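# Move the lowest-lot foam block onto the desk

## Task

Find the foam block whose lot number (printed on the shelf edge directly beneath it) is the smallest in the storeroom and place it on the desk so that it rests there without the robot holding it. All other foam blocks must stay on their own shelves. The robot must finish upright, neither fallen nor tilted.

## Robot and tools

ROBOT. TidyBot++ is a wheeled base 0.54 m long, 0.50 m wide and 0.38 m tall, driven by four powered casters. On top sit one seven-joint arm and a two-finger gripper. The shoulder is 0.12 m ahead of the base centre and 0.68 m above the floor. There are two cameras. base_camera is a 644x364 pinhole. wrist_camera is a 644x476 fisheye that looks wherever the hand points. The arm begins folded with the hand pointing down, reaching at most 0.08 m past the base front, with the elbow up to 1.15 m high.

FRAMES. The base frame has its origin on the floor below the base centre, with x forward, y left and z up. hand_pose is reported in this frame and marks the point between the finger pads. The hand's own z axis runs out along the fingers, and the fingers open along its y axis. The odometry frame is the base frame as it was when the scene began. Heading is positive to the left and runs from -3.142 to 3.142. base_odometry counts wheel turns, so wheel slip shows up as travel, and it drifts a few cm and degrees over many moves. base_tilt is in degrees, positive when leaning forward or right.

execute_actions. Argument actions is a list holding one action, or none (an empty list just returns state and images). An action may contain base, joints and speeds; the base and joint motions start together.
- base: exactly one key, an offset relative to where the base last measured itself. translate_m is metres straight ahead (negative backs up), from -2 to 2. strafe_m is metres sideways with left positive, from -2 to 2. rotate_rad is radians of turn on the spot, counter-clockwise from above positive, from -6.3 to 6.3.
- joints: absolute targets keyed by name, in radians. joint_1_rad (whole arm about vertical; positive is clockwise from above, opposite to heading), joint_3_rad, joint_5_rad and joint_7_rad accept any angle but take the shorter way, so turn past half a revolution in steps. joint_2_rad ranges -2.249 to 2.249, joint_4_rad -2.579 to 2.579, and joint_6_rad -2.099 to 2.099. gripper_pos ranges 0 (open) to 1 (closed), and the pad gap is about 85 x (1 - gripper_pos) mm. At joint_7_rad 1.57 with the hand down, the fingers open toward the robot's left and right.
- speeds: optional caps for this action only. translate_m and strafe_m take 0.05 to 0.5 m/s; rotate_rad takes 0.1 to 1.57 rad/s. The defaults are the maximums.
A base move needing more than 8.667 s is refused, and no action runs past 15 s. Unknown keys or out-of-range values refuse the call, and nothing moves. A joint left out of an action may keep pushing toward its previous target. cameras is a list of base_camera, wrist_camera or all; leaving it out gives every camera, and [] gives none.

ARM GEOMETRY. With joint_1_rad 0, joint_3_rad 3.14 and joint_5_rad 0, the arm moves in the vertical plane along base x. The segments are upper arm 0.42 m, forearm 0.31 m and hand 0.31 m. Their tilts from vertical (forward positive) are j2, j2 - j4 and j2 - j4 - j6. The hand point lies forward of the shoulder by the sum of length x sin(tilt) and above it by the sum of length x cos(tilt). A downward-pointing hand can reach about 0.94 m above the floor, and only close to the base.

OTHER TOOLS. wait takes seconds from 0 to 10 and returns state and images without commanding anything. zoom_image takes camera (base_camera or wrist_camera) and region [x0, y0, x1, y1] in pixels of that camera's latest full image, measured from the top-left corner, at most 504x504. Use it to read lot numbers. finished_scene takes scene, the current scene's number, and ends the scene for good. Call it only once the block sits on the desk by itself and the robot is upright.

RESULTS. Each result has joint_positions, hand_pose, base_odometry, base_tilt and motor_effort (percent of maximum, with the peak in brackets; the readings are noisy and biased). base_status and joint_status say how each motion finished. done means the target was reached; for the base it only means the wheels turned, and they may have slipped. off_target means it stopped short and may still be pushing. contact_stop and time_out mean it stopped and holds that spot. not_followed, or a "joint command not followed" line with a cause, means the arm targets were held back, often to prevent a self-collision. The gripper still moves in that case. on_its_own lists movement you did not command. A gripper at 1 reporting done has closed on nothing; off_target means it is gripping something. Watch for ARM HIT, torque warnings, MOTOR HOT and OVER-TEMPERATURE FAULT (joints then say limit_stop_at_motor_heat, so resend the targets). If any call reports a stop, the remaining calls in that reply are skipped.

ACCURACY. Friction leaves joints slightly off target. To correct, send each joint its previous command plus (wanted angle minus read angle). Repeating an identical target does nothing. A held load makes the arm sag; never command a loaded joint to its current reading. Trust the images over hand_pose.

AVOID. Do not drive while the arm is snagged on something high, as the robot can topple. Avoid horizontal force on a raised hand and avoid driving the arm into objects, which can cause a torque fault that freezes the arm for 10 s (limits 104.5 N m for joints 1-4 and 51.3 N m for joints 5-7). Do not drop, slam or shove objects, and do not knock other blocks off their shelves. Release the block on the desk; do not hold it there. A blocked base pushes hard until it times out, so back off after any contact. Small outside pushes may occasionally nudge loose objects.

Each tool is called after "Call:" as a command line: name --argument value for each argument, lists and objects as JSON in quotes; but a table of rows of numbers goes row by row, as --pt "numbers of a row", without its own name.

## Session

Call:
execute_actions --actions '[]'

Scene clock: 0.00 s.
base_odometry: x=+0.000 y=+0.000 heading=+0.000 (m, m, rad; odometry frame)
base_tilt: forward=+0.5 right=+0.1 (deg)
base_status: not commanded
joint_positions: joint_1_rad=+0.043 joint_2_rad=-0.350 joint_3_rad=+3.122 joint_4_rad=-2.542 joint_5_rad=+0.007 joint_6_rad=-0.861 joint_7_rad=+1.579 gripper_pos=+0.000
joint_status: not commanded
motor_effort: joint_1_rad=+0 joint_2_rad=+1 joint_3_rad=-1 joint_4_rad=+11 joint_5_rad=+1 joint_6_rad=+1 joint_7_rad=-2 (%)
hand_pose: x=+0.2575 y=-0.0045 z=+0.5840 quat_wxyz=(+0.007, +0.999, -0.006, +0.044) (m; base frame)
pictures: base_camera, wrist_camera
Images, in order (width x height): base_camera 644x364, wrist_camera 644x476.

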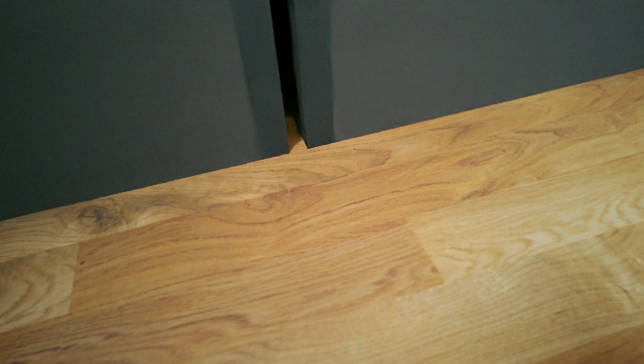

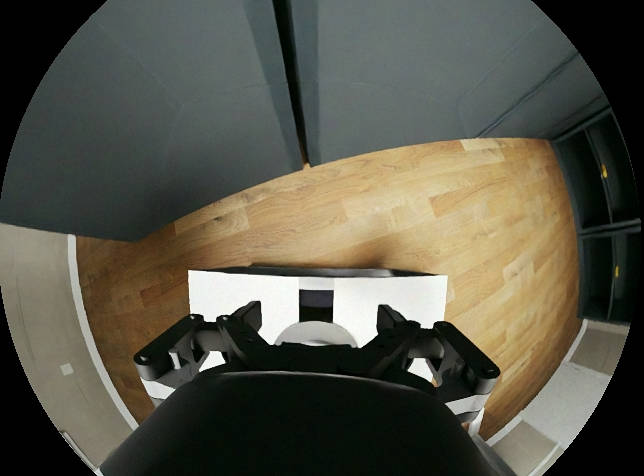

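Call:
execute_actions --actions '[{"base":{"rotate_rad":-1.25}}]' --cameras '[]'

Call:
execute_actions --actions '[{"joints":{"joint_6_rad":0.55}}]'

Scene clock: 5.63 s.
base_odometry: x=+0.000 y=+0.000 heading=-1.250 (m, m, rad; odometry frame)
base_tilt: forward=+0.6 right=+0.1 (deg)
base_status: done
joint_positions: joint_1_rad=+0.043 joint_2_rad=-0.350 joint_3_rad=+3.122 joint_4_rad=-2.542 joint_5_rad=+0.007 joint_6_rad=-0.861 joint_7_rad=+1.579 gripper_pos=+0.000
joint_status: not commanded
motor_effort: joint_1_rad=+0(1) joint_2_rad=+0(1) joint_3_rad=-1(1) joint_4_rad=+13(14) joint_5_rad=+1(1) joint_6_rad=+1(1) joint_7_rad=-1(1) (%)
hand_pose: x=+0.2575 y=-0.0045 z=+0.5840 quat_wxyz=(+0.007, +0.999, -0.006, +0.044) (m; base frame)
pictures: none
No camera images: the call's "cameras" was empty. Leave "cameras" out to get every camera's image.

Scene clock: 7.30 s.
base_odometry: x=+0.000 y=+0.000 heading=-1.249 (m, m, rad; odometry frame)
base_tilt: forward=+0.5 right=+0.1 (deg)
base_status: not commanded
joint_positions: joint_1_rad=+0.043 joint_2_rad=-0.350 joint_3_rad=+3.122 joint_4_rad=-2.541 joint_5_rad=+0.007 joint_6_rad=+0.545 joint_7_rad=+1.579 gripper_pos=+0.000
joint_status: all done
motor_effort: joint_1_rad=+0(0) joint_2_rad=-5(5) joint_3_rad=+0(1) joint_4_rad=+18(19) joint_5_rad=+1(0) joint_6_rad=+9(9) joint_7_rad=-1(1) (%)
hand_pose: x=+0.5406 y=-0.0067 z=+0.8706 quat_wxyz=(+0.014, +0.733, +0.000, +0.680) (m; base frame)
pictures: base_camera, wrist_camera
Images, in order (width x height): base_camera 644x364, wrist_camera 644x476.

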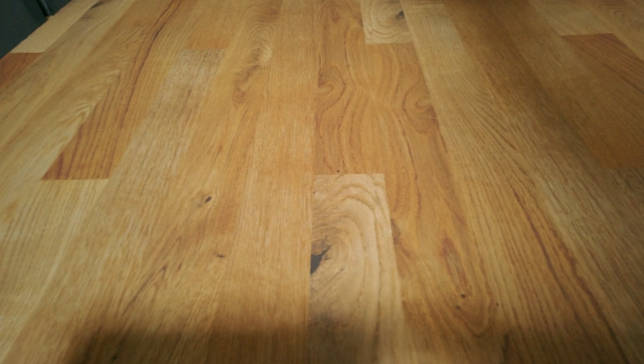

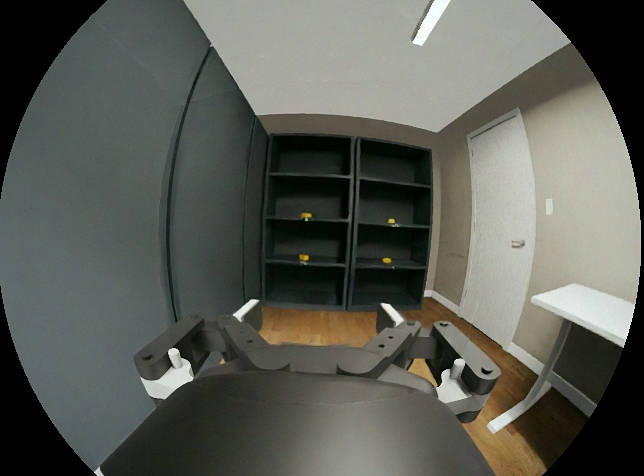

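Call:
execute_actions --actions '[{"base":{"translate_m":1.4}}]'

Call:
zoom_image --camera "wrist_camera" --region '[200,130,520,330]'

Scene clock: 14.37 s.
base_odometry: x=+0.440 y=-1.329 heading=-1.250 (m, m, rad; odometry frame)
base_tilt: forward=+0.5 right=+0.1 (deg)
base_status: done
joint_positions: joint_1_rad=+0.043 joint_2_rad=-0.350 joint_3_rad=+3.122 joint_4_rad=-2.541 joint_5_rad=+0.007 joint_6_rad=+0.545 joint_7_rad=+1.579 gripper_pos=+0.000
joint_status: not commanded
motor_effort: joint_1_rad=+0(0) joint_2_rad=-5(7) joint_3_rad=+0(1) joint_4_rad=+19(20) joint_5_rad=+1(0) joint_6_rad=+9(9) joint_7_rad=-1(1) (%)
hand_pose: x=+0.5406 y=-0.0067 z=+0.8706 quat_wxyz=(+0.014, +0.733, +0.000, +0.680) (m; base frame)
pictures: base_camera, wrist_camera
Images, in order (width x height): base_camera 644x364, wrist_camera 644x476.

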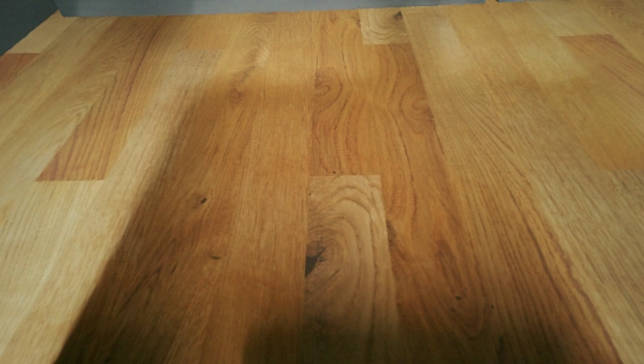

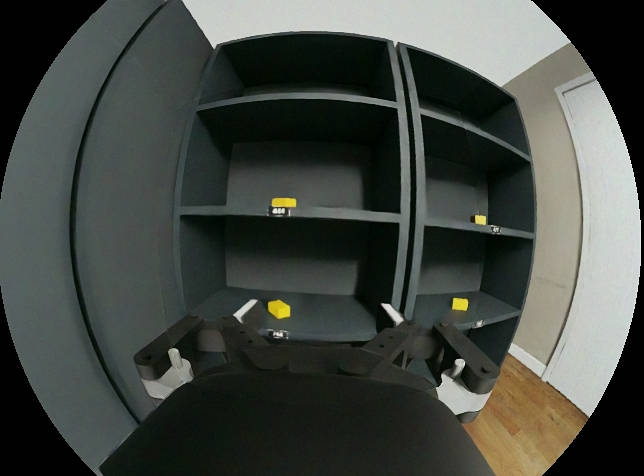

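Region (200, 130, 520, 330) of wrist_camera's 644x476 image, scaled by 1.575; it fills the top 315 rows of this view, and the rest is white.

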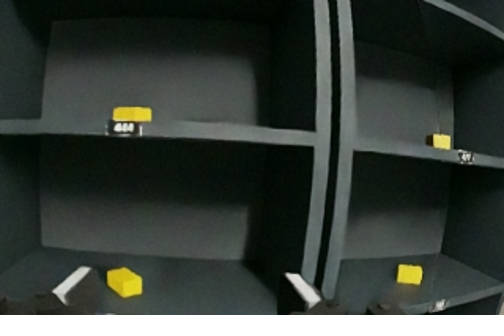

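Call:
zoom_image --camera "wrist_camera" --region '[240,190,320,350]'

Call:
zoom_image --camera "wrist_camera" --region '[440,200,520,340]'

Call:
execute_actions --actions '[{"base":{"strafe_m":-0.5},"joints":{"joint_6_rad":0.4}}]' --cameras '["wrist_camera"]'

Call:
zoom_image --camera "wrist_camera" --region '[150,140,450,330]'

Region (240, 190, 320, 350) of wrist_camera's 644x476 image, scaled by 3.150.

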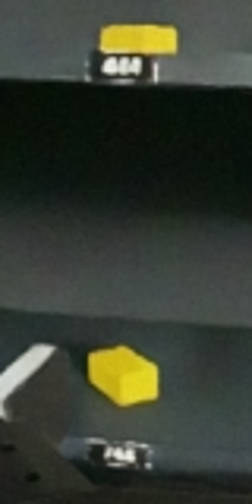

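Region (440, 200, 520, 340) of wrist_camera's 644x476 image, scaled by 3.600; it fills the left 288 columns of this view, and the rest is white.

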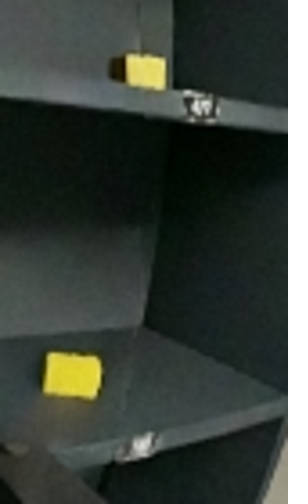

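Scene clock: 22.23 s.
base_odometry: x=-0.034 y=-1.487 heading=-1.250 (m, m, rad; odometry frame)
base_tilt: forward=+0.5 right=+0.2 (deg)
base_status: done
joint_positions: joint_1_rad=+0.043 joint_2_rad=-0.350 joint_3_rad=+3.123 joint_4_rad=-2.543 joint_5_rad=+0.007 joint_6_rad=+0.415 joint_7_rad=+1.579 gripper_pos=+0.000
joint_status: all done
motor_effort: joint_1_rad=+0(0) joint_2_rad=-5(6) joint_3_rad=-1(0) joint_4_rad=+18(20) joint_5_rad=+0(0) joint_6_rad=+8(9) joint_7_rad=-1(1) (%)
hand_pose: x=+0.5345 y=-0.0073 z=+0.8297 quat_wxyz=(+0.014, +0.776, -0.001, +0.630) (m; base frame)
pictures: wrist_camera
Images, in order (width x height): wrist_camera 644x476.

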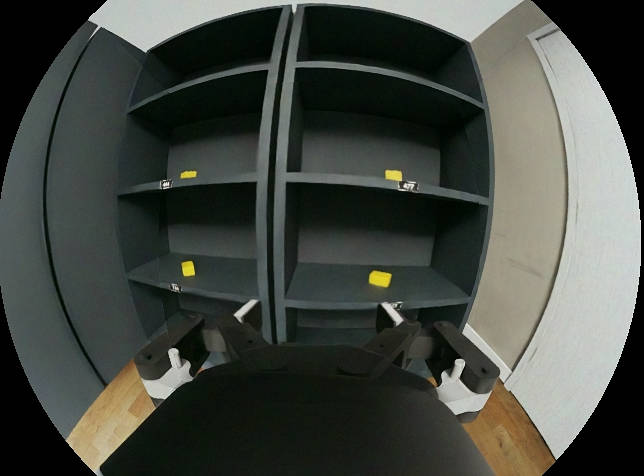

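Region (150, 140, 450, 330) of wrist_camera's 644x476 image, scaled by 1.680; it fills the top 319 rows of this view, and the rest is white.

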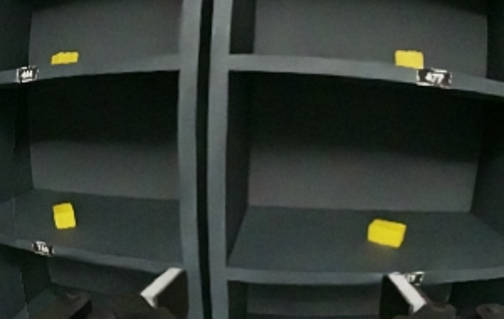

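Call:
execute_actions --actions '[{"base":{"strafe_m":-0.3},"joints":{"joint_6_rad":0.15}}]' --cameras '["wrist_camera"]'

Call:
zoom_image --camera "wrist_camera" --region '[270,110,390,290]'

Call:
execute_actions --actions '[{"base":{"rotate_rad":-3.0},"joints":{"joint_6_rad":0.55}}]' --cameras '["wrist_camera"]'

Scene clock: 28.70 s.
base_odometry: x=-0.319 y=-1.582 heading=-1.249 (m, m, rad; odometry frame)
base_tilt: forward=+0.4 right=+0.2 (deg)
base_status: done
joint_positions: joint_1_rad=+0.043 joint_2_rad=-0.350 joint_3_rad=+3.123 joint_4_rad=-2.547 joint_5_rad=+0.007 joint_6_rad=+0.156 joint_7_rad=+1.579 gripper_pos=+0.000
joint_status: all done
motor_effort: joint_1_rad=+0(0) joint_2_rad=-5(6) joint_3_rad=-1(0) joint_4_rad=+18(20) joint_5_rad=+0(0) joint_6_rad=+8(9) joint_7_rad=-1(2) (%)
hand_pose: x=+0.5068 y=-0.0078 z=+0.7520 quat_wxyz=(+0.013, +0.852, -0.002, +0.523) (m; base frame)
pictures: wrist_camera
Images, in order (width x height): wrist_camera 644x476.

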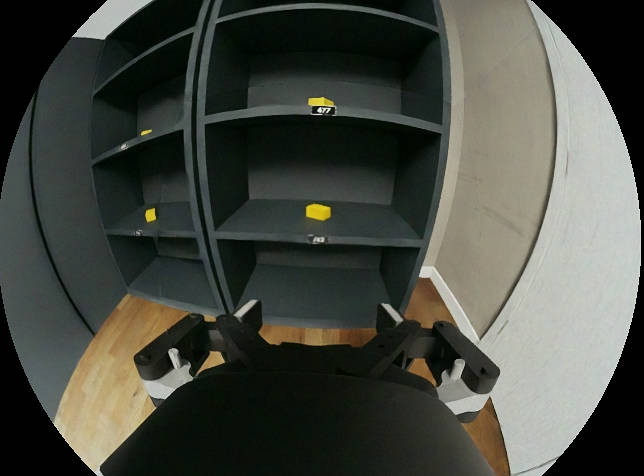

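Region (270, 110, 390, 290) of wrist_camera's 644x476 image, scaled by 2.800.

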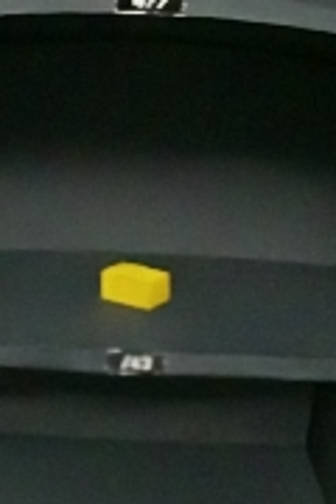

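Scene clock: 31.93 s.
base_odometry: x=-0.319 y=-1.582 heading=+2.034 (m, m, rad; odometry frame)
base_tilt: forward=+0.5 right=+0.1 (deg)
base_status: done
joint_positions: joint_1_rad=+0.043 joint_2_rad=-0.350 joint_3_rad=+3.123 joint_4_rad=-2.542 joint_5_rad=+0.007 joint_6_rad=+0.545 joint_7_rad=+1.579 gripper_pos=+0.000
joint_status: all done
motor_effort: joint_1_rad=+0(0) joint_2_rad=-5(7) joint_3_rad=-1(1) joint_4_rad=+18(20) joint_5_rad=+0(0) joint_6_rad=+9(9) joint_7_rad=-1(1) (%)
hand_pose: x=+0.5405 y=-0.0070 z=+0.8705 quat_wxyz=(+0.014, +0.733, -0.001, +0.680) (m; base frame)
pictures: wrist_camera
Images, in order (width x height): wrist_camera 644x476.

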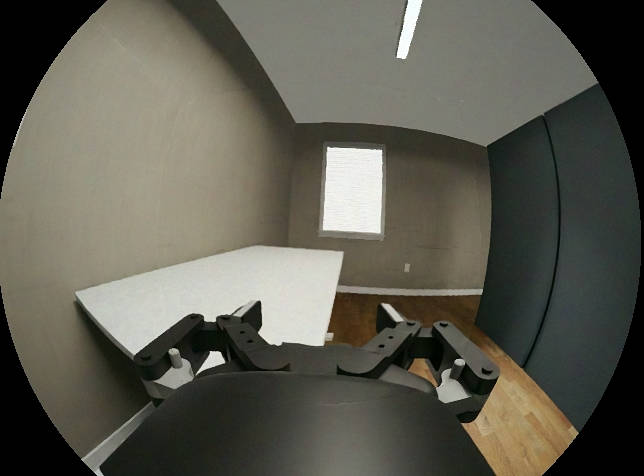

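Call:
execute_actions --actions '[{"base":{"rotate_rad":-0.14}}]' --cameras '[]'

Call:
execute_actions --actions '[{"base":{"strafe_m":-0.65}}]' --cameras '[]'

Call:
execute_actions --actions '[{"base":{"translate_m":2.0}}]'

Scene clock: 37.90 s.
base_odometry: x=-0.319 y=-1.582 heading=+1.895 (m, m, rad; odometry frame)
base_tilt: forward=+0.5 right=+0.2 (deg)
base_status: done
joint_positions: joint_1_rad=+0.043 joint_2_rad=-0.350 joint_3_rad=+3.123 joint_4_rad=-2.542 joint_5_rad=+0.007 joint_6_rad=+0.545 joint_7_rad=+1.579 gripper_pos=+0.000
joint_status: not commanded
motor_effort: joint_1_rad=+0(1) joint_2_rad=-5(5) joint_3_rad=-1(0) joint_4_rad=+19(18) joint_5_rad=+0(1) joint_6_rad=+9(8) joint_7_rad=-1(1) (%)
hand_pose: x=+0.5405 y=-0.0072 z=+0.8705 quat_wxyz=(+0.015, +0.733, -0.001, +0.680) (m; base frame)
pictures: none
No camera images: the call's "cameras" was empty. Leave "cameras" out to get every camera's image.

Scene clock: 40.57 s.
base_odometry: x=+0.298 y=-1.376 heading=+1.894 (m, m, rad; odometry frame)
base_tilt: forward=+0.5 right=+0.1 (deg)
base_status: done
joint_positions: joint_1_rad=+0.043 joint_2_rad=-0.350 joint_3_rad=+3.123 joint_4_rad=-2.542 joint_5_rad=+0.007 joint_6_rad=+0.545 joint_7_rad=+1.579 gripper_pos=+0.000
joint_status: not commanded
motor_effort: joint_1_rad=+0(1) joint_2_rad=-5(5) joint_3_rad=-1(1) joint_4_rad=+19(19) joint_5_rad=+0(0) joint_6_rad=+8(8) joint_7_rad=-1(1) (%)
hand_pose: x=+0.5405 y=-0.0072 z=+0.8705 quat_wxyz=(+0.015, +0.733, -0.001, +0.680) (m; base frame)
pictures: none
No camera images: the call's "cameras" was empty. Leave "cameras" out to get every camera's image.

Scene clock: 45.93 s.
base_odometry: x=-0.337 y=+0.521 heading=+1.894 (m, m, rad; odometry frame)
base_tilt: forward=+0.5 right=+0.1 (deg)
base_status: done
joint_positions: joint_1_rad=+0.043 joint_2_rad=-0.350 joint_3_rad=+3.123 joint_4_rad=-2.542 joint_5_rad=+0.007 joint_6_rad=+0.545 joint_7_rad=+1.579 gripper_pos=+0.000
joint_status: not commanded
motor_effort: joint_1_rad=+0(0) joint_2_rad=-5(8) joint_3_rad=+0(0) joint_4_rad=+18(19) joint_5_rad=+0(0) joint_6_rad=+9(9) joint_7_rad=-1(2) (%)
hand_pose: x=+0.5405 y=-0.0072 z=+0.8705 quat_wxyz=(+0.015, +0.733, -0.001, +0.680) (m; base frame)
pictures: base_camera, wrist_camera
Images, in order (width x height): base_camera 644x364, wrist_camera 644x476.

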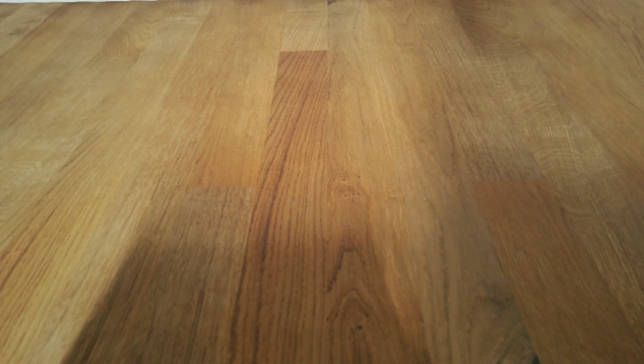

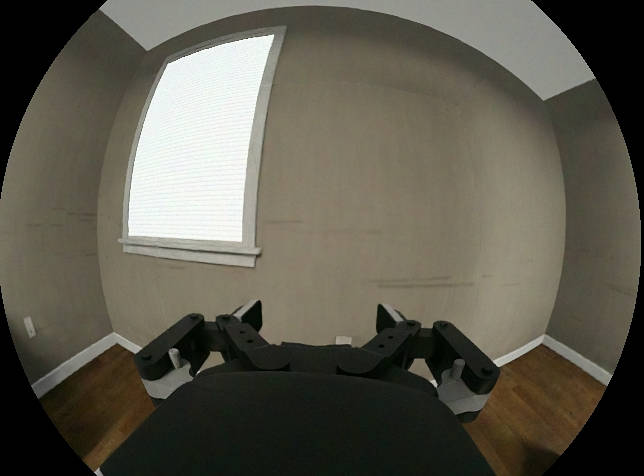

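Wall about 1.3 m ahead.

Call:
execute_actions --actions '[{"base":{"translate_m":0.6},"joints":{"joint_1_rad":1.57}}]'

Scene clock: 50.57 s.
base_odometry: x=-0.527 y=+1.090 heading=+1.894 (m, m, rad; odometry frame)
base_tilt: forward=+0.5 right=+0.2 (deg)
base_status: done
joint_positions: joint_1_rad=+1.559 joint_2_rad=-0.350 joint_3_rad=+3.123 joint_4_rad=-2.542 joint_5_rad=+0.007 joint_6_rad=+0.545 joint_7_rad=+1.579 gripper_pos=+0.000
joint_status: all done
motor_effort: joint_1_rad=+0(1) joint_2_rad=-5(7) joint_3_rad=-2(0) joint_4_rad=+18(19) joint_5_rad=+0(0) joint_6_rad=+8(9) joint_7_rad=-1(1) (%)
hand_pose: x=+0.1350 y=-0.4212 z=+0.8705 quat_wxyz=(+0.478, +0.532, -0.505, +0.484) (m; base frame)
pictures: base_camera, wrist_camera
Images, in order (width x height): base_camera 644x364, wrist_camera 644x476.

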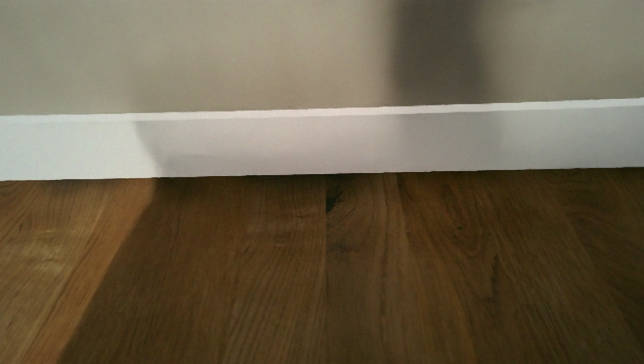

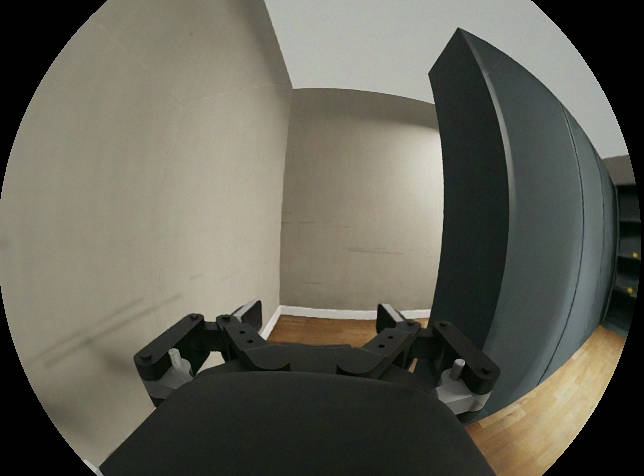

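Call:
execute_actions --actions '[{"base":{"translate_m":0.08}}]' --cameras '[]'

Call:
execute_actions --actions '[{"base":{"strafe_m":-1.6},"joints":{"joint_1_rad":1.9}}]'

Scene clock: 55.87 s.
base_odometry: x=-0.552 y=+1.166 heading=+1.894 (m, m, rad; odometry frame)
base_tilt: forward=+0.5 right=+0.2 (deg)
base_status: done
joint_positions: joint_1_rad=+1.559 joint_2_rad=-0.350 joint_3_rad=+3.123 joint_4_rad=-2.542 joint_5_rad=+0.007 joint_6_rad=+0.545 joint_7_rad=+1.579 gripper_pos=+0.000
joint_status: not commanded
motor_effort: joint_1_rad=+0(1) joint_2_rad=-5(7) joint_3_rad=-1(2) joint_4_rad=+18(18) joint_5_rad=+0(0) joint_6_rad=+8(9) joint_7_rad=-1(1) (%)
hand_pose: x=+0.1352 y=-0.4212 z=+0.8705 quat_wxyz=(+0.478, +0.532, -0.505, +0.484) (m; base frame)
pictures: none
No camera images: the call's "cameras" was empty. Leave "cameras" out to get every camera's image.

Scene clock: 60.43 s.
base_odometry: x=+0.965 y=+1.675 heading=+1.894 (m, m, rad; odometry frame)
base_tilt: forward=+0.5 right=+0.2 (deg)
base_status: done
joint_positions: joint_1_rad=+1.889 joint_2_rad=-0.351 joint_3_rad=+3.123 joint_4_rad=-2.542 joint_5_rad=+0.007 joint_6_rad=+0.545 joint_7_rad=+1.579 gripper_pos=+0.000
joint_status: all done
motor_effort: joint_1_rad=+0(1) joint_2_rad=-5(8) joint_3_rad=-1(0) joint_4_rad=+18(19) joint_5_rad=+1(0) joint_6_rad=+9(9) joint_7_rad=-1(2) (%)
hand_pose: x=-0.0019 y=-0.4038 z=+0.8706 quat_wxyz=(+0.551, +0.442, -0.585, +0.399) (m; base frame)
pictures: base_camera, wrist_camera
Images, in order (width x height): base_camera 644x364, wrist_camera 644x476.

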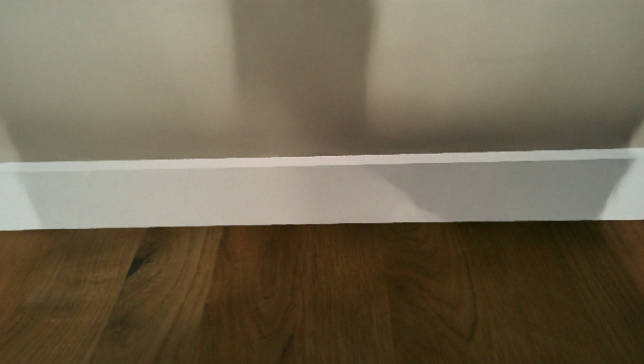

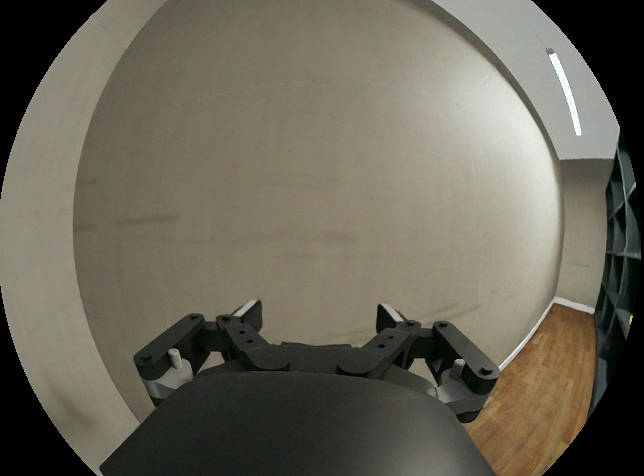

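Call:
execute_actions --actions '[{"base":{"strafe_m":-0.15},"joints":{"joint_1_rad":3.6}}]' --cameras '["wrist_camera"]'

Scene clock: 66.00 s.
base_odometry: x=+1.107 y=+1.723 heading=+1.894 (m, m, rad; odometry frame)
base_tilt: forward=+0.5 right=+0.1 (deg)
base_status: done
joint_positions: joint_1_rad=+3.588 joint_2_rad=-0.350 joint_3_rad=+3.123 joint_4_rad=-2.542 joint_5_rad=+0.007 joint_6_rad=+0.545 joint_7_rad=+1.579 gripper_pos=+0.000
joint_status: all done
motor_effort: joint_1_rad=+0(0) joint_2_rad=-5(8) joint_3_rad=-1(0) joint_4_rad=+18(19) joint_5_rad=+1(0) joint_6_rad=+8(8) joint_7_rad=-1(2) (%)
hand_pose: x=-0.2659 y=+0.1718 z=+0.8706 quat_wxyz=(+0.663, -0.147, -0.718, -0.150) (m; base frame)
pictures: wrist_camera
Images, in order (width x height): wrist_camera 644x476.

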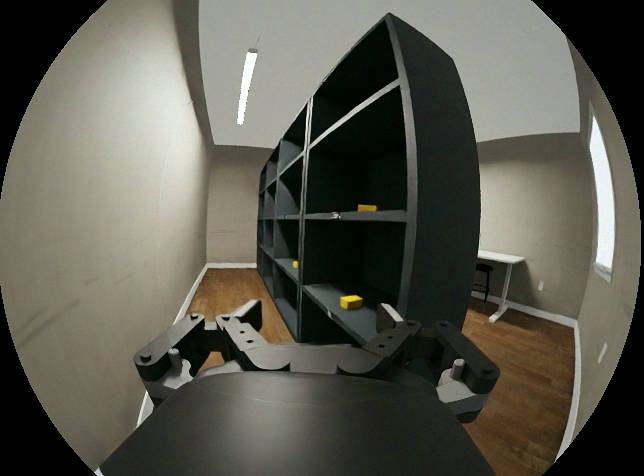

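Call:
execute_actions --actions '[{"base":{"strafe_m":-0.15},"joints":{"joint_1_rad":4.71,"joint_6_rad":0.3}}]' --cameras '["wrist_camera"]'

Call:
execute_actions --actions '[{"base":{"translate_m":-1.05}}]'

Scene clock: 72.10 s.
base_odometry: x=+1.249 y=+1.771 heading=+1.895 (m, m, rad; odometry frame)
base_tilt: forward=+0.6 right=+0.1 (deg)
base_status: done
joint_positions: joint_1_rad=+4.698 joint_2_rad=-0.350 joint_3_rad=+3.122 joint_4_rad=-2.542 joint_5_rad=+0.007 joint_6_rad=+0.330 joint_7_rad=+1.579 gripper_pos=+0.000
joint_status: all done
motor_effort: joint_1_rad=+0(1) joint_2_rad=-5(7) joint_3_rad=-1(1) joint_4_rad=+18(19) joint_5_rad=+0(0) joint_6_rad=+8(9) joint_7_rad=-1(2) (%)
hand_pose: x=+0.1028 y=+0.4091 z=+0.8050 quat_wxyz=(+0.425, -0.551, -0.582, -0.420) (m; base frame)
pictures: wrist_camera
Images, in order (width x height): wrist_camera 644x476.

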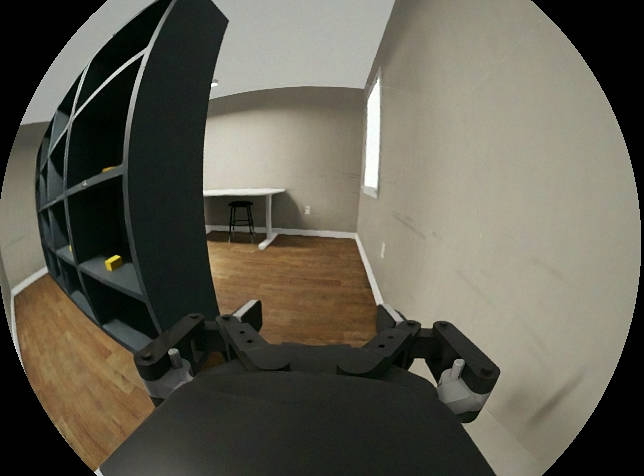

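Scene clock: 75.57 s.
base_odometry: x=+1.584 y=+0.775 heading=+1.895 (m, m, rad; odometry frame)
base_tilt: forward=+0.5 right=+0.1 (deg)
base_status: done
joint_positions: joint_1_rad=+4.699 joint_2_rad=-0.350 joint_3_rad=+3.122 joint_4_rad=-2.542 joint_5_rad=+0.007 joint_6_rad=+0.330 joint_7_rad=+1.579 gripper_pos=+0.000
joint_status: not commanded
motor_effort: joint_1_rad=+0(0) joint_2_rad=-5(6) joint_3_rad=+0(0) joint_4_rad=+18(19) joint_5_rad=+0(0) joint_6_rad=+8(8) joint_7_rad=-1(2) (%)
hand_pose: x=+0.1030 y=+0.4090 z=+0.8048 quat_wxyz=(+0.425, -0.552, -0.582, -0.420) (m; base frame)
pictures: base_camera, wrist_camera
Images, in order (width x height): base_camera 644x364, wrist_camera 644x476.

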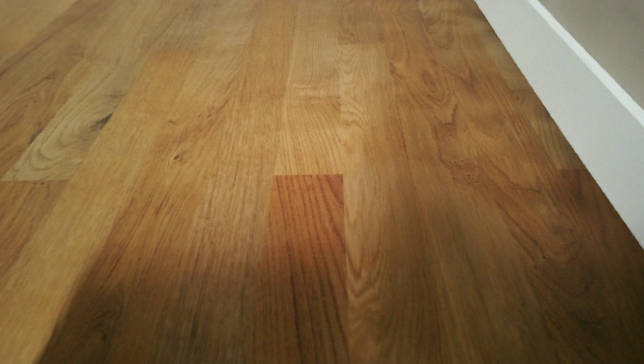

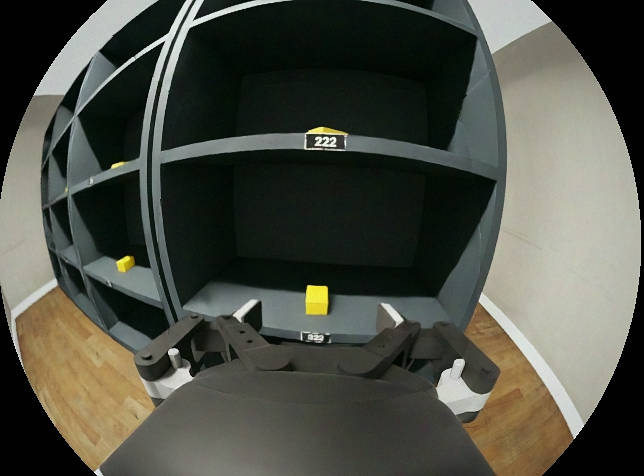

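Call:
zoom_image --camera "wrist_camera" --region '[280,310,350,360]'

Call:
execute_actions --actions '[{"base":{"translate_m":-0.93},"joints":{"joint_6_rad":0.1}}]' --cameras '["wrist_camera"]'

Call:
execute_actions --actions '[{"base":{"translate_m":-0.93}}]'

Region (280, 310, 350, 360) of wrist_camera's 644x476 image, scaled by 7.200; it fills the top 360 rows of this view, and the rest is white.

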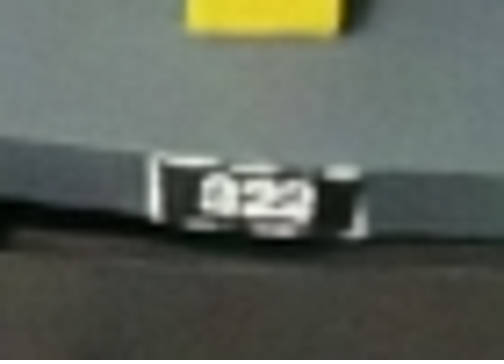

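Scene clock: 82.50 s.
base_odometry: x=+1.880 y=-0.106 heading=+1.895 (m, m, rad; odometry frame)
base_tilt: forward=+0.5 right=+0.1 (deg)
base_status: done
joint_positions: joint_1_rad=+4.699 joint_2_rad=-0.350 joint_3_rad=+3.122 joint_4_rad=-2.546 joint_5_rad=+0.007 joint_6_rad=+0.108 joint_7_rad=+1.579 gripper_pos=+0.000
joint_status: all done
motor_effort: joint_1_rad=+0(1) joint_2_rad=-4(6) joint_3_rad=-1(0) joint_4_rad=+18(20) joint_5_rad=+1(1) joint_6_rad=+7(9) joint_7_rad=-2(2) (%)
hand_pose: x=+0.1049 y=+0.3808 z=+0.7393 quat_wxyz=(+0.357, -0.595, -0.627, -0.355) (m; base frame)
pictures: wrist_camera
Images, in order (width x height): wrist_camera 644x476.

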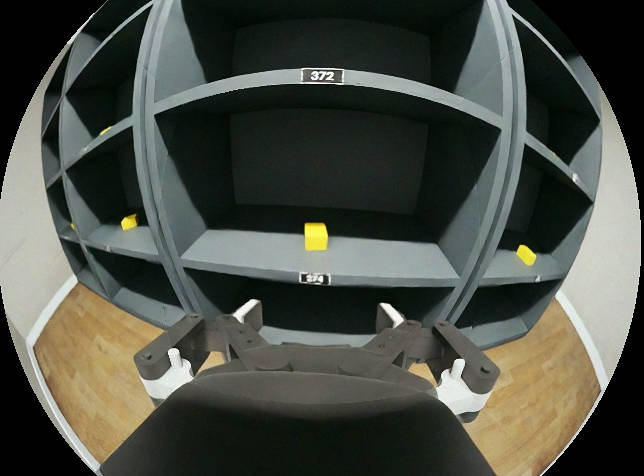

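Scene clock: 85.73 s.
base_odometry: x=+2.177 y=-0.988 heading=+1.895 (m, m, rad; odometry frame)
base_tilt: forward=+0.5 right=+0.1 (deg)
base_status: done
joint_positions: joint_1_rad=+4.699 joint_2_rad=-0.350 joint_3_rad=+3.122 joint_4_rad=-2.546 joint_5_rad=+0.007 joint_6_rad=+0.108 joint_7_rad=+1.579 gripper_pos=+0.000
joint_status: not commanded
motor_effort: joint_1_rad=+0(0) joint_2_rad=-4(6) joint_3_rad=-1(0) joint_4_rad=+18(18) joint_5_rad=+0(0) joint_6_rad=+8(8) joint_7_rad=-1(2) (%)
hand_pose: x=+0.1049 y=+0.3808 z=+0.7393 quat_wxyz=(+0.357, -0.595, -0.627, -0.355) (m; base frame)
pictures: base_camera, wrist_camera
Images, in order (width x height): base_camera 644x364, wrist_camera 644x476.

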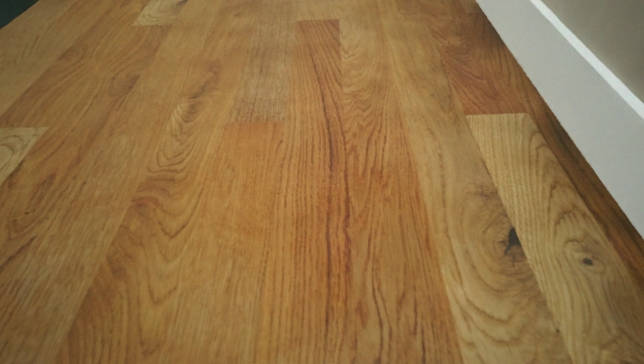

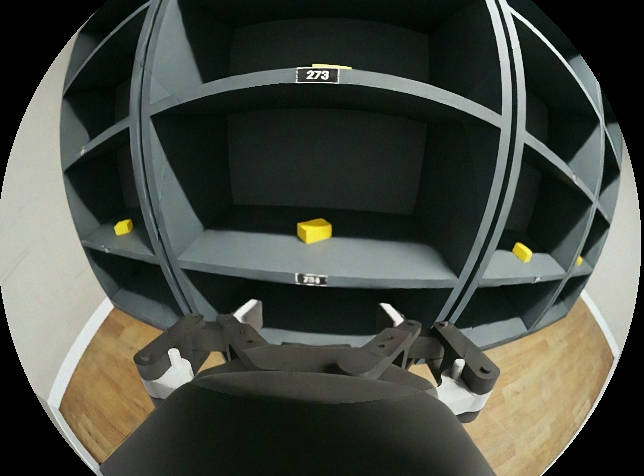

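Call:
zoom_image --camera "wrist_camera" --region '[280,255,350,305]'

Call:
execute_actions --actions '[{"base":{"translate_m":-0.9},"joints":{"joint_2_rad":0.4,"joint_6_rad":0.9}}]' --cameras '["wrist_camera"]'

Region (280, 255, 350, 305) of wrist_camera's 644x476 image, scaled by 7.200; it fills the top 360 rows of this view, and the rest is white.

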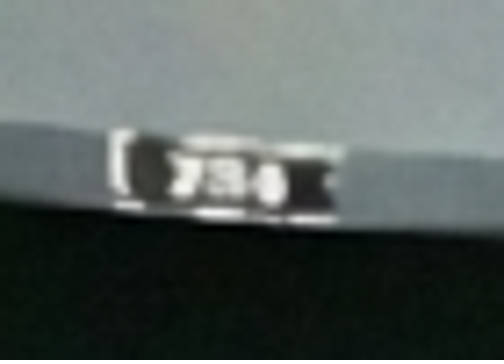

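Scene clock: 94.03 s.
base_odometry: x=+2.464 y=-1.841 heading=+1.895 (m, m, rad; odometry frame)
base_tilt: forward=+0.5 right=+0.2 (deg)
base_status: done
joint_positions: joint_1_rad=+4.701 joint_2_rad=+0.380 joint_3_rad=+3.122 joint_4_rad=-2.546 joint_5_rad=+0.007 joint_6_rad=+0.871 joint_7_rad=+1.579 gripper_pos=+0.000
joint_status: all done
motor_effort: joint_1_rad=+0(2) joint_2_rad=-21(21) joint_3_rad=-2(2) joint_4_rad=+8(18) joint_5_rad=+0(0) joint_6_rad=+7(8) joint_7_rad=-1(2) (%)
hand_pose: x=+0.1006 y=+0.4983 z=+0.6208 quat_wxyz=(+0.373, -0.593, -0.618, -0.359) (m; base frame)
pictures: wrist_camera
Images, in order (width x height): wrist_camera 644x476.

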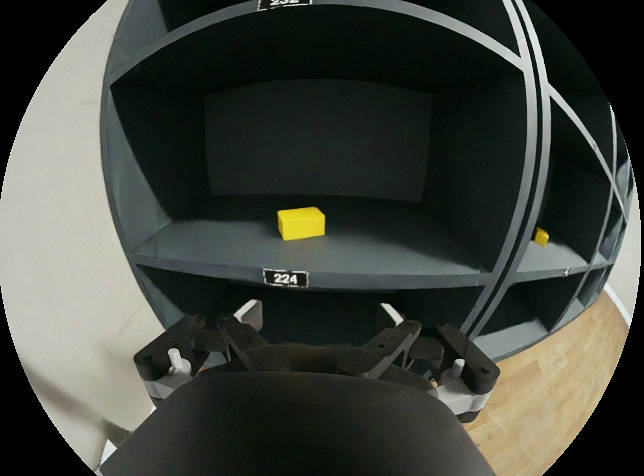

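Call:
execute_actions --actions '[{"base":{"translate_m":1.83}}]' --cameras '["wrist_camera"]'

Call:
execute_actions --actions '[{"base":{"translate_m":0.95}}]' --cameras '["wrist_camera"]'

Call:
execute_actions --actions '[{"joints":{"joint_2_rad":-0.6,"joint_4_rad":-2.3,"joint_6_rad":-0.1}}]' --cameras '["wrist_camera"]'

Scene clock: 105.53 s.
base_odometry: x=+1.881 y=-0.106 heading=+1.895 (m, m, rad; odometry frame)
base_tilt: forward=+0.5 right=+0.2 (deg)
base_status: done
joint_positions: joint_1_rad=+4.706 joint_2_rad=+0.381 joint_3_rad=+3.122 joint_4_rad=-2.546 joint_5_rad=+0.007 joint_6_rad=+0.872 joint_7_rad=+1.579 gripper_pos=+0.000
joint_status: not commanded
motor_effort: joint_1_rad=+0(2) joint_2_rad=-21(24) joint_3_rad=-2(3) joint_4_rad=+8(10) joint_5_rad=+1(1) joint_6_rad=+8(8) joint_7_rad=-2(2) (%)
hand_pose: x=+0.1034 y=+0.4986 z=+0.6206 quat_wxyz=(+0.372, -0.594, -0.616, -0.360) (m; base frame)
pictures: wrist_camera
Images, in order (width x height): wrist_camera 644x476.

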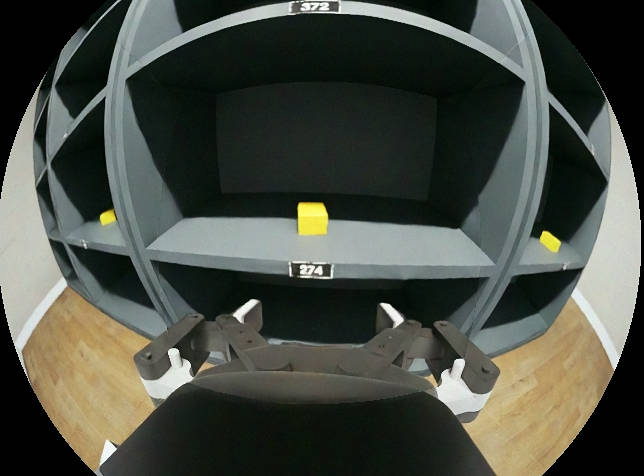

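Scene clock: 108.80 s.
base_odometry: x=+1.578 y=+0.795 heading=+1.895 (m, m, rad; odometry frame)
base_tilt: forward=+0.5 right=+0.2 (deg)
base_status: done
joint_positions: joint_1_rad=+4.707 joint_2_rad=+0.381 joint_3_rad=+3.122 joint_4_rad=-2.546 joint_5_rad=+0.007 joint_6_rad=+0.872 joint_7_rad=+1.579 gripper_pos=+0.000
joint_status: not commanded
motor_effort: joint_1_rad=+0(2) joint_2_rad=-21(22) joint_3_rad=-2(3) joint_4_rad=+8(9) joint_5_rad=+0(1) joint_6_rad=+7(8) joint_7_rad=-2(2) (%)
hand_pose: x=+0.1039 y=+0.4986 z=+0.6206 quat_wxyz=(+0.371, -0.595, -0.616, -0.360) (m; base frame)
pictures: wrist_camera
Images, in order (width x height): wrist_camera 644x476.

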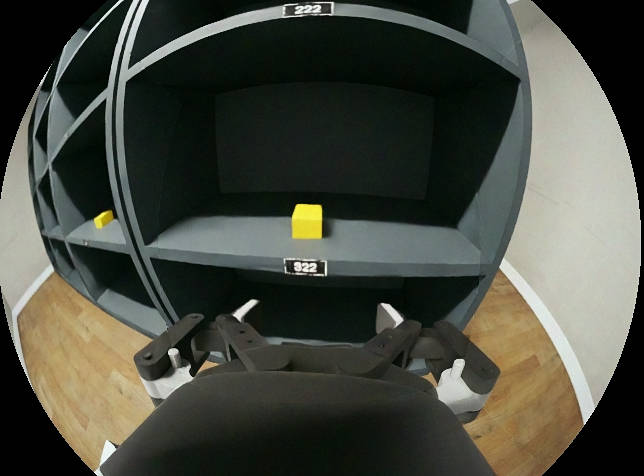

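Scene clock: 111.10 s.
base_odometry: x=+1.578 y=+0.795 heading=+1.895 (m, m, rad; odometry frame)
base_tilt: forward=+0.5 right=+0.1 (deg)
base_status: not commanded
joint_positions: joint_1_rad=+4.707 joint_2_rad=-0.581 joint_3_rad=+3.122 joint_4_rad=-2.318 joint_5_rad=+0.007 joint_6_rad=-0.071 joint_7_rad=+1.579 gripper_pos=+0.000
joint_status: all done
motor_effort: joint_1_rad=+0(0) joint_2_rad=+0(22) joint_3_rad=+0(1) joint_4_rad=+21(21) joint_5_rad=+1(1) joint_6_rad=+8(8) joint_7_rad=-1(2) (%)
hand_pose: x=+0.1073 y=+0.3812 z=+0.9082 quat_wxyz=(+0.436, -0.543, -0.568, -0.439) (m; base frame)
pictures: wrist_camera
Images, in order (width x height): wrist_camera 644x476.

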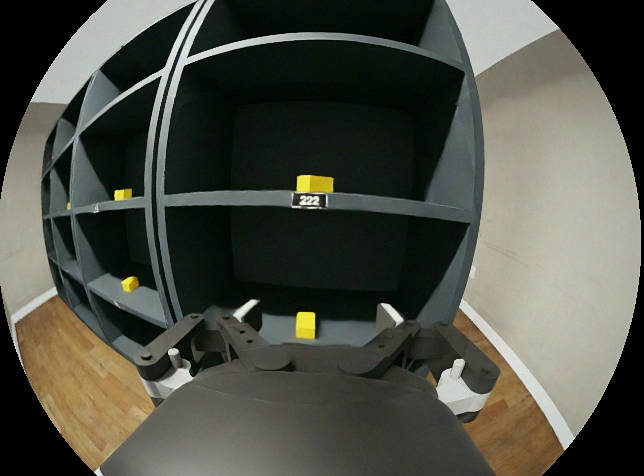

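Call:
execute_actions --actions '[{"joints":{"joint_2_rad":-0.4,"joint_4_rad":-1.55,"joint_6_rad":-0.72},"base":{"strafe_m":0.2}}]' --cameras '["wrist_camera"]'

Scene clock: 119.53 s.
base_odometry: x=+1.389 y=+0.731 heading=+1.895 (m, m, rad; odometry frame)
base_tilt: forward=+0.5 right=+0.1 (deg)
base_status: done
joint_positions: joint_1_rad=+4.707 joint_2_rad=-0.429 joint_3_rad=+3.122 joint_4_rad=-1.563 joint_5_rad=+0.007 joint_6_rad=-0.689 joint_7_rad=+1.579 gripper_pos=+0.000
joint_status: all done
motor_effort: joint_1_rad=+0(0) joint_2_rad=-4(5) joint_3_rad=-1(1) joint_4_rad=+20(22) joint_5_rad=+0(1) joint_6_rad=+9(9) joint_7_rad=-1(2) (%)
hand_pose: x=+0.1062 y=+0.4107 z=+1.1196 quat_wxyz=(+0.431, -0.548, -0.570, -0.435) (m; base frame)
pictures: wrist_camera
Images, in order (width x height): wrist_camera 644x476.

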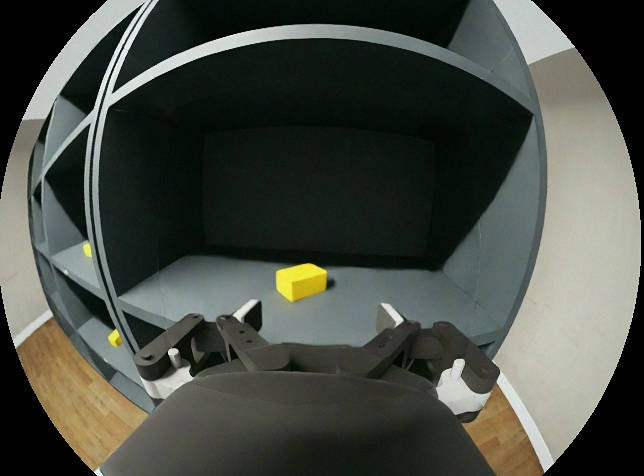

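Call:
execute_actions --actions '[{"joints":{"joint_1_rad":5.58},"base":{"translate_m":-0.65}}]' --cameras '[]'

Call:
execute_actions --actions '[{"base":{"strafe_m":0.2},"joints":{"joint_2_rad":-0.1,"joint_4_rad":-1.3}}]'

Scene clock: 133.00 s.
base_odometry: x=+1.595 y=+0.115 heading=+1.895 (m, m, rad; odometry frame)
base_tilt: forward=+0.5 right=+0.1 (deg)
base_status: done
joint_positions: joint_1_rad=+5.568 joint_2_rad=-0.421 joint_3_rad=+3.122 joint_4_rad=-1.563 joint_5_rad=+0.007 joint_6_rad=-0.691 joint_7_rad=+1.579 gripper_pos=+0.000
joint_status: all done
motor_effort: joint_1_rad=+0(1) joint_2_rad=-5(6) joint_3_rad=-1(0) joint_4_rad=+20(20) joint_5_rad=+0(0) joint_6_rad=+8(9) joint_7_rad=-1(2) (%)
hand_pose: x=+0.4248 y=+0.2797 z=+1.1156 quat_wxyz=(+0.209, -0.739, -0.290, -0.571) (m; base frame)
pictures: none
No camera images: the call's "cameras" was empty. Leave "cameras" out to get every camera's image.

Scene clock: 134.70 s.
base_odometry: x=+1.406 y=+0.051 heading=+1.895 (m, m, rad; odometry frame)
base_tilt: forward=+0.4 right=+0.1 (deg)
base_status: done
joint_positions: joint_1_rad=+5.569 joint_2_rad=-0.093 joint_3_rad=+3.122 joint_4_rad=-1.317 joint_5_rad=+0.007 joint_6_rad=-0.692 joint_7_rad=+1.579 gripper_pos=+0.000
joint_status: all done
motor_effort: joint_1_rad=+0(1) joint_2_rad=-16(21) joint_3_rad=-2(1) joint_4_rad=+20(22) joint_5_rad=+0(0) joint_6_rad=+8(8) joint_7_rad=-1(1) (%)
hand_pose: x=+0.5264 y=+0.3683 z=+1.1020 quat_wxyz=(+0.200, -0.762, -0.298, -0.539) (m; base frame)
pictures: base_camera, wrist_camera
Images, in order (width x height): base_camera 644x364, wrist_camera 644x476.

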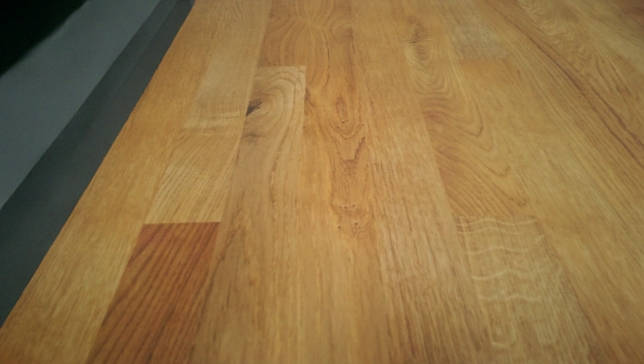

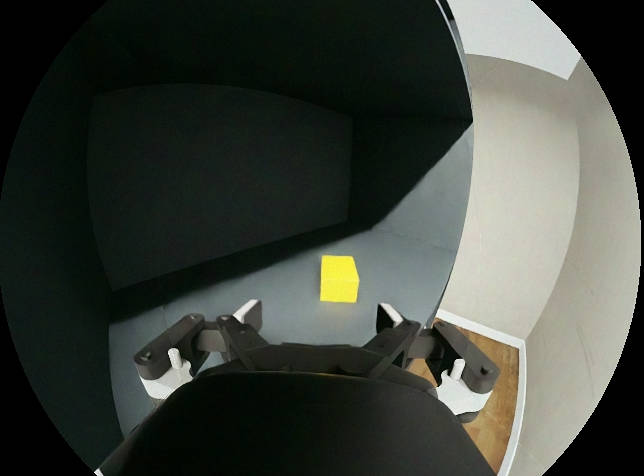

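Call:
execute_actions --actions '[{"base":{"translate_m":0.045},"joints":{"joint_2_rad":0.154,"joint_4_rad":-1.23,"joint_6_rad":-0.52}}]' --cameras '["wrist_camera"]'

Scene clock: 144.40 s.
base_odometry: x=+1.391 y=+0.094 heading=+1.895 (m, m, rad; odometry frame)
base_tilt: forward=+0.5 right=+0.2 (deg)
base_status: done
joint_positions: joint_1_rad=+5.572 joint_2_rad=+0.154 joint_3_rad=+3.122 joint_4_rad=-1.247 joint_5_rad=+0.007 joint_6_rad=-0.550 joint_7_rad=+1.579 gripper_pos=+0.000
joint_status: all done
motor_effort: joint_1_rad=+0(1) joint_2_rad=-27(31) joint_3_rad=-1(1) joint_4_rad=+21(22) joint_5_rad=+1(1) joint_6_rad=+8(9) joint_7_rad=-1(2) (%)
hand_pose: x=+0.6135 y=+0.4417 z=+1.0352 quat_wxyz=(+0.196, -0.772, -0.299, -0.525) (m; base frame)
pictures: wrist_camera
Images, in order (width x height): wrist_camera 644x476.

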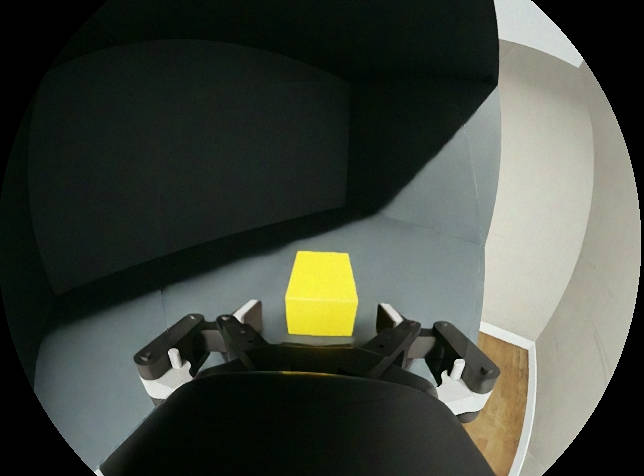

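Call:
execute_actions --actions '[{"joints":{"joint_2_rad":0.37,"joint_4_rad":-0.99,"joint_6_rad":-0.57}}]' --cameras '["wrist_camera"]'

Scene clock: 149.13 s.
base_odometry: x=+1.391 y=+0.094 heading=+1.895 (m, m, rad; odometry frame)
base_tilt: forward=+0.5 right=+0.1 (deg)
base_status: not commanded
joint_positions: joint_1_rad=+5.572 joint_2_rad=+0.360 joint_3_rad=+3.122 joint_4_rad=-1.006 joint_5_rad=+0.007 joint_6_rad=-0.550 joint_7_rad=+1.579 gripper_pos=+0.000
joint_status: all done
motor_effort: joint_1_rad=+0(0) joint_2_rad=-34(36) joint_3_rad=-2(2) joint_4_rad=+21(22) joint_5_rad=+0(0) joint_6_rad=+8(9) joint_7_rad=-1(1) (%)
hand_pose: x=+0.6788 y=+0.4973 z=+1.0338 quat_wxyz=(+0.202, -0.764, -0.294, -0.538) (m; base frame)
pictures: wrist_camera
Images, in order (width x height): wrist_camera 644x476.

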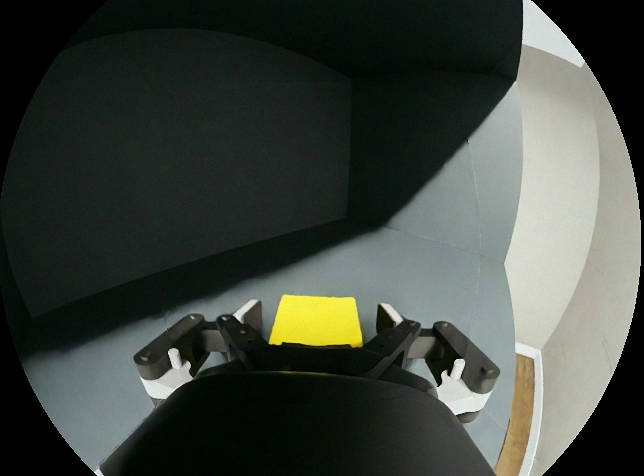

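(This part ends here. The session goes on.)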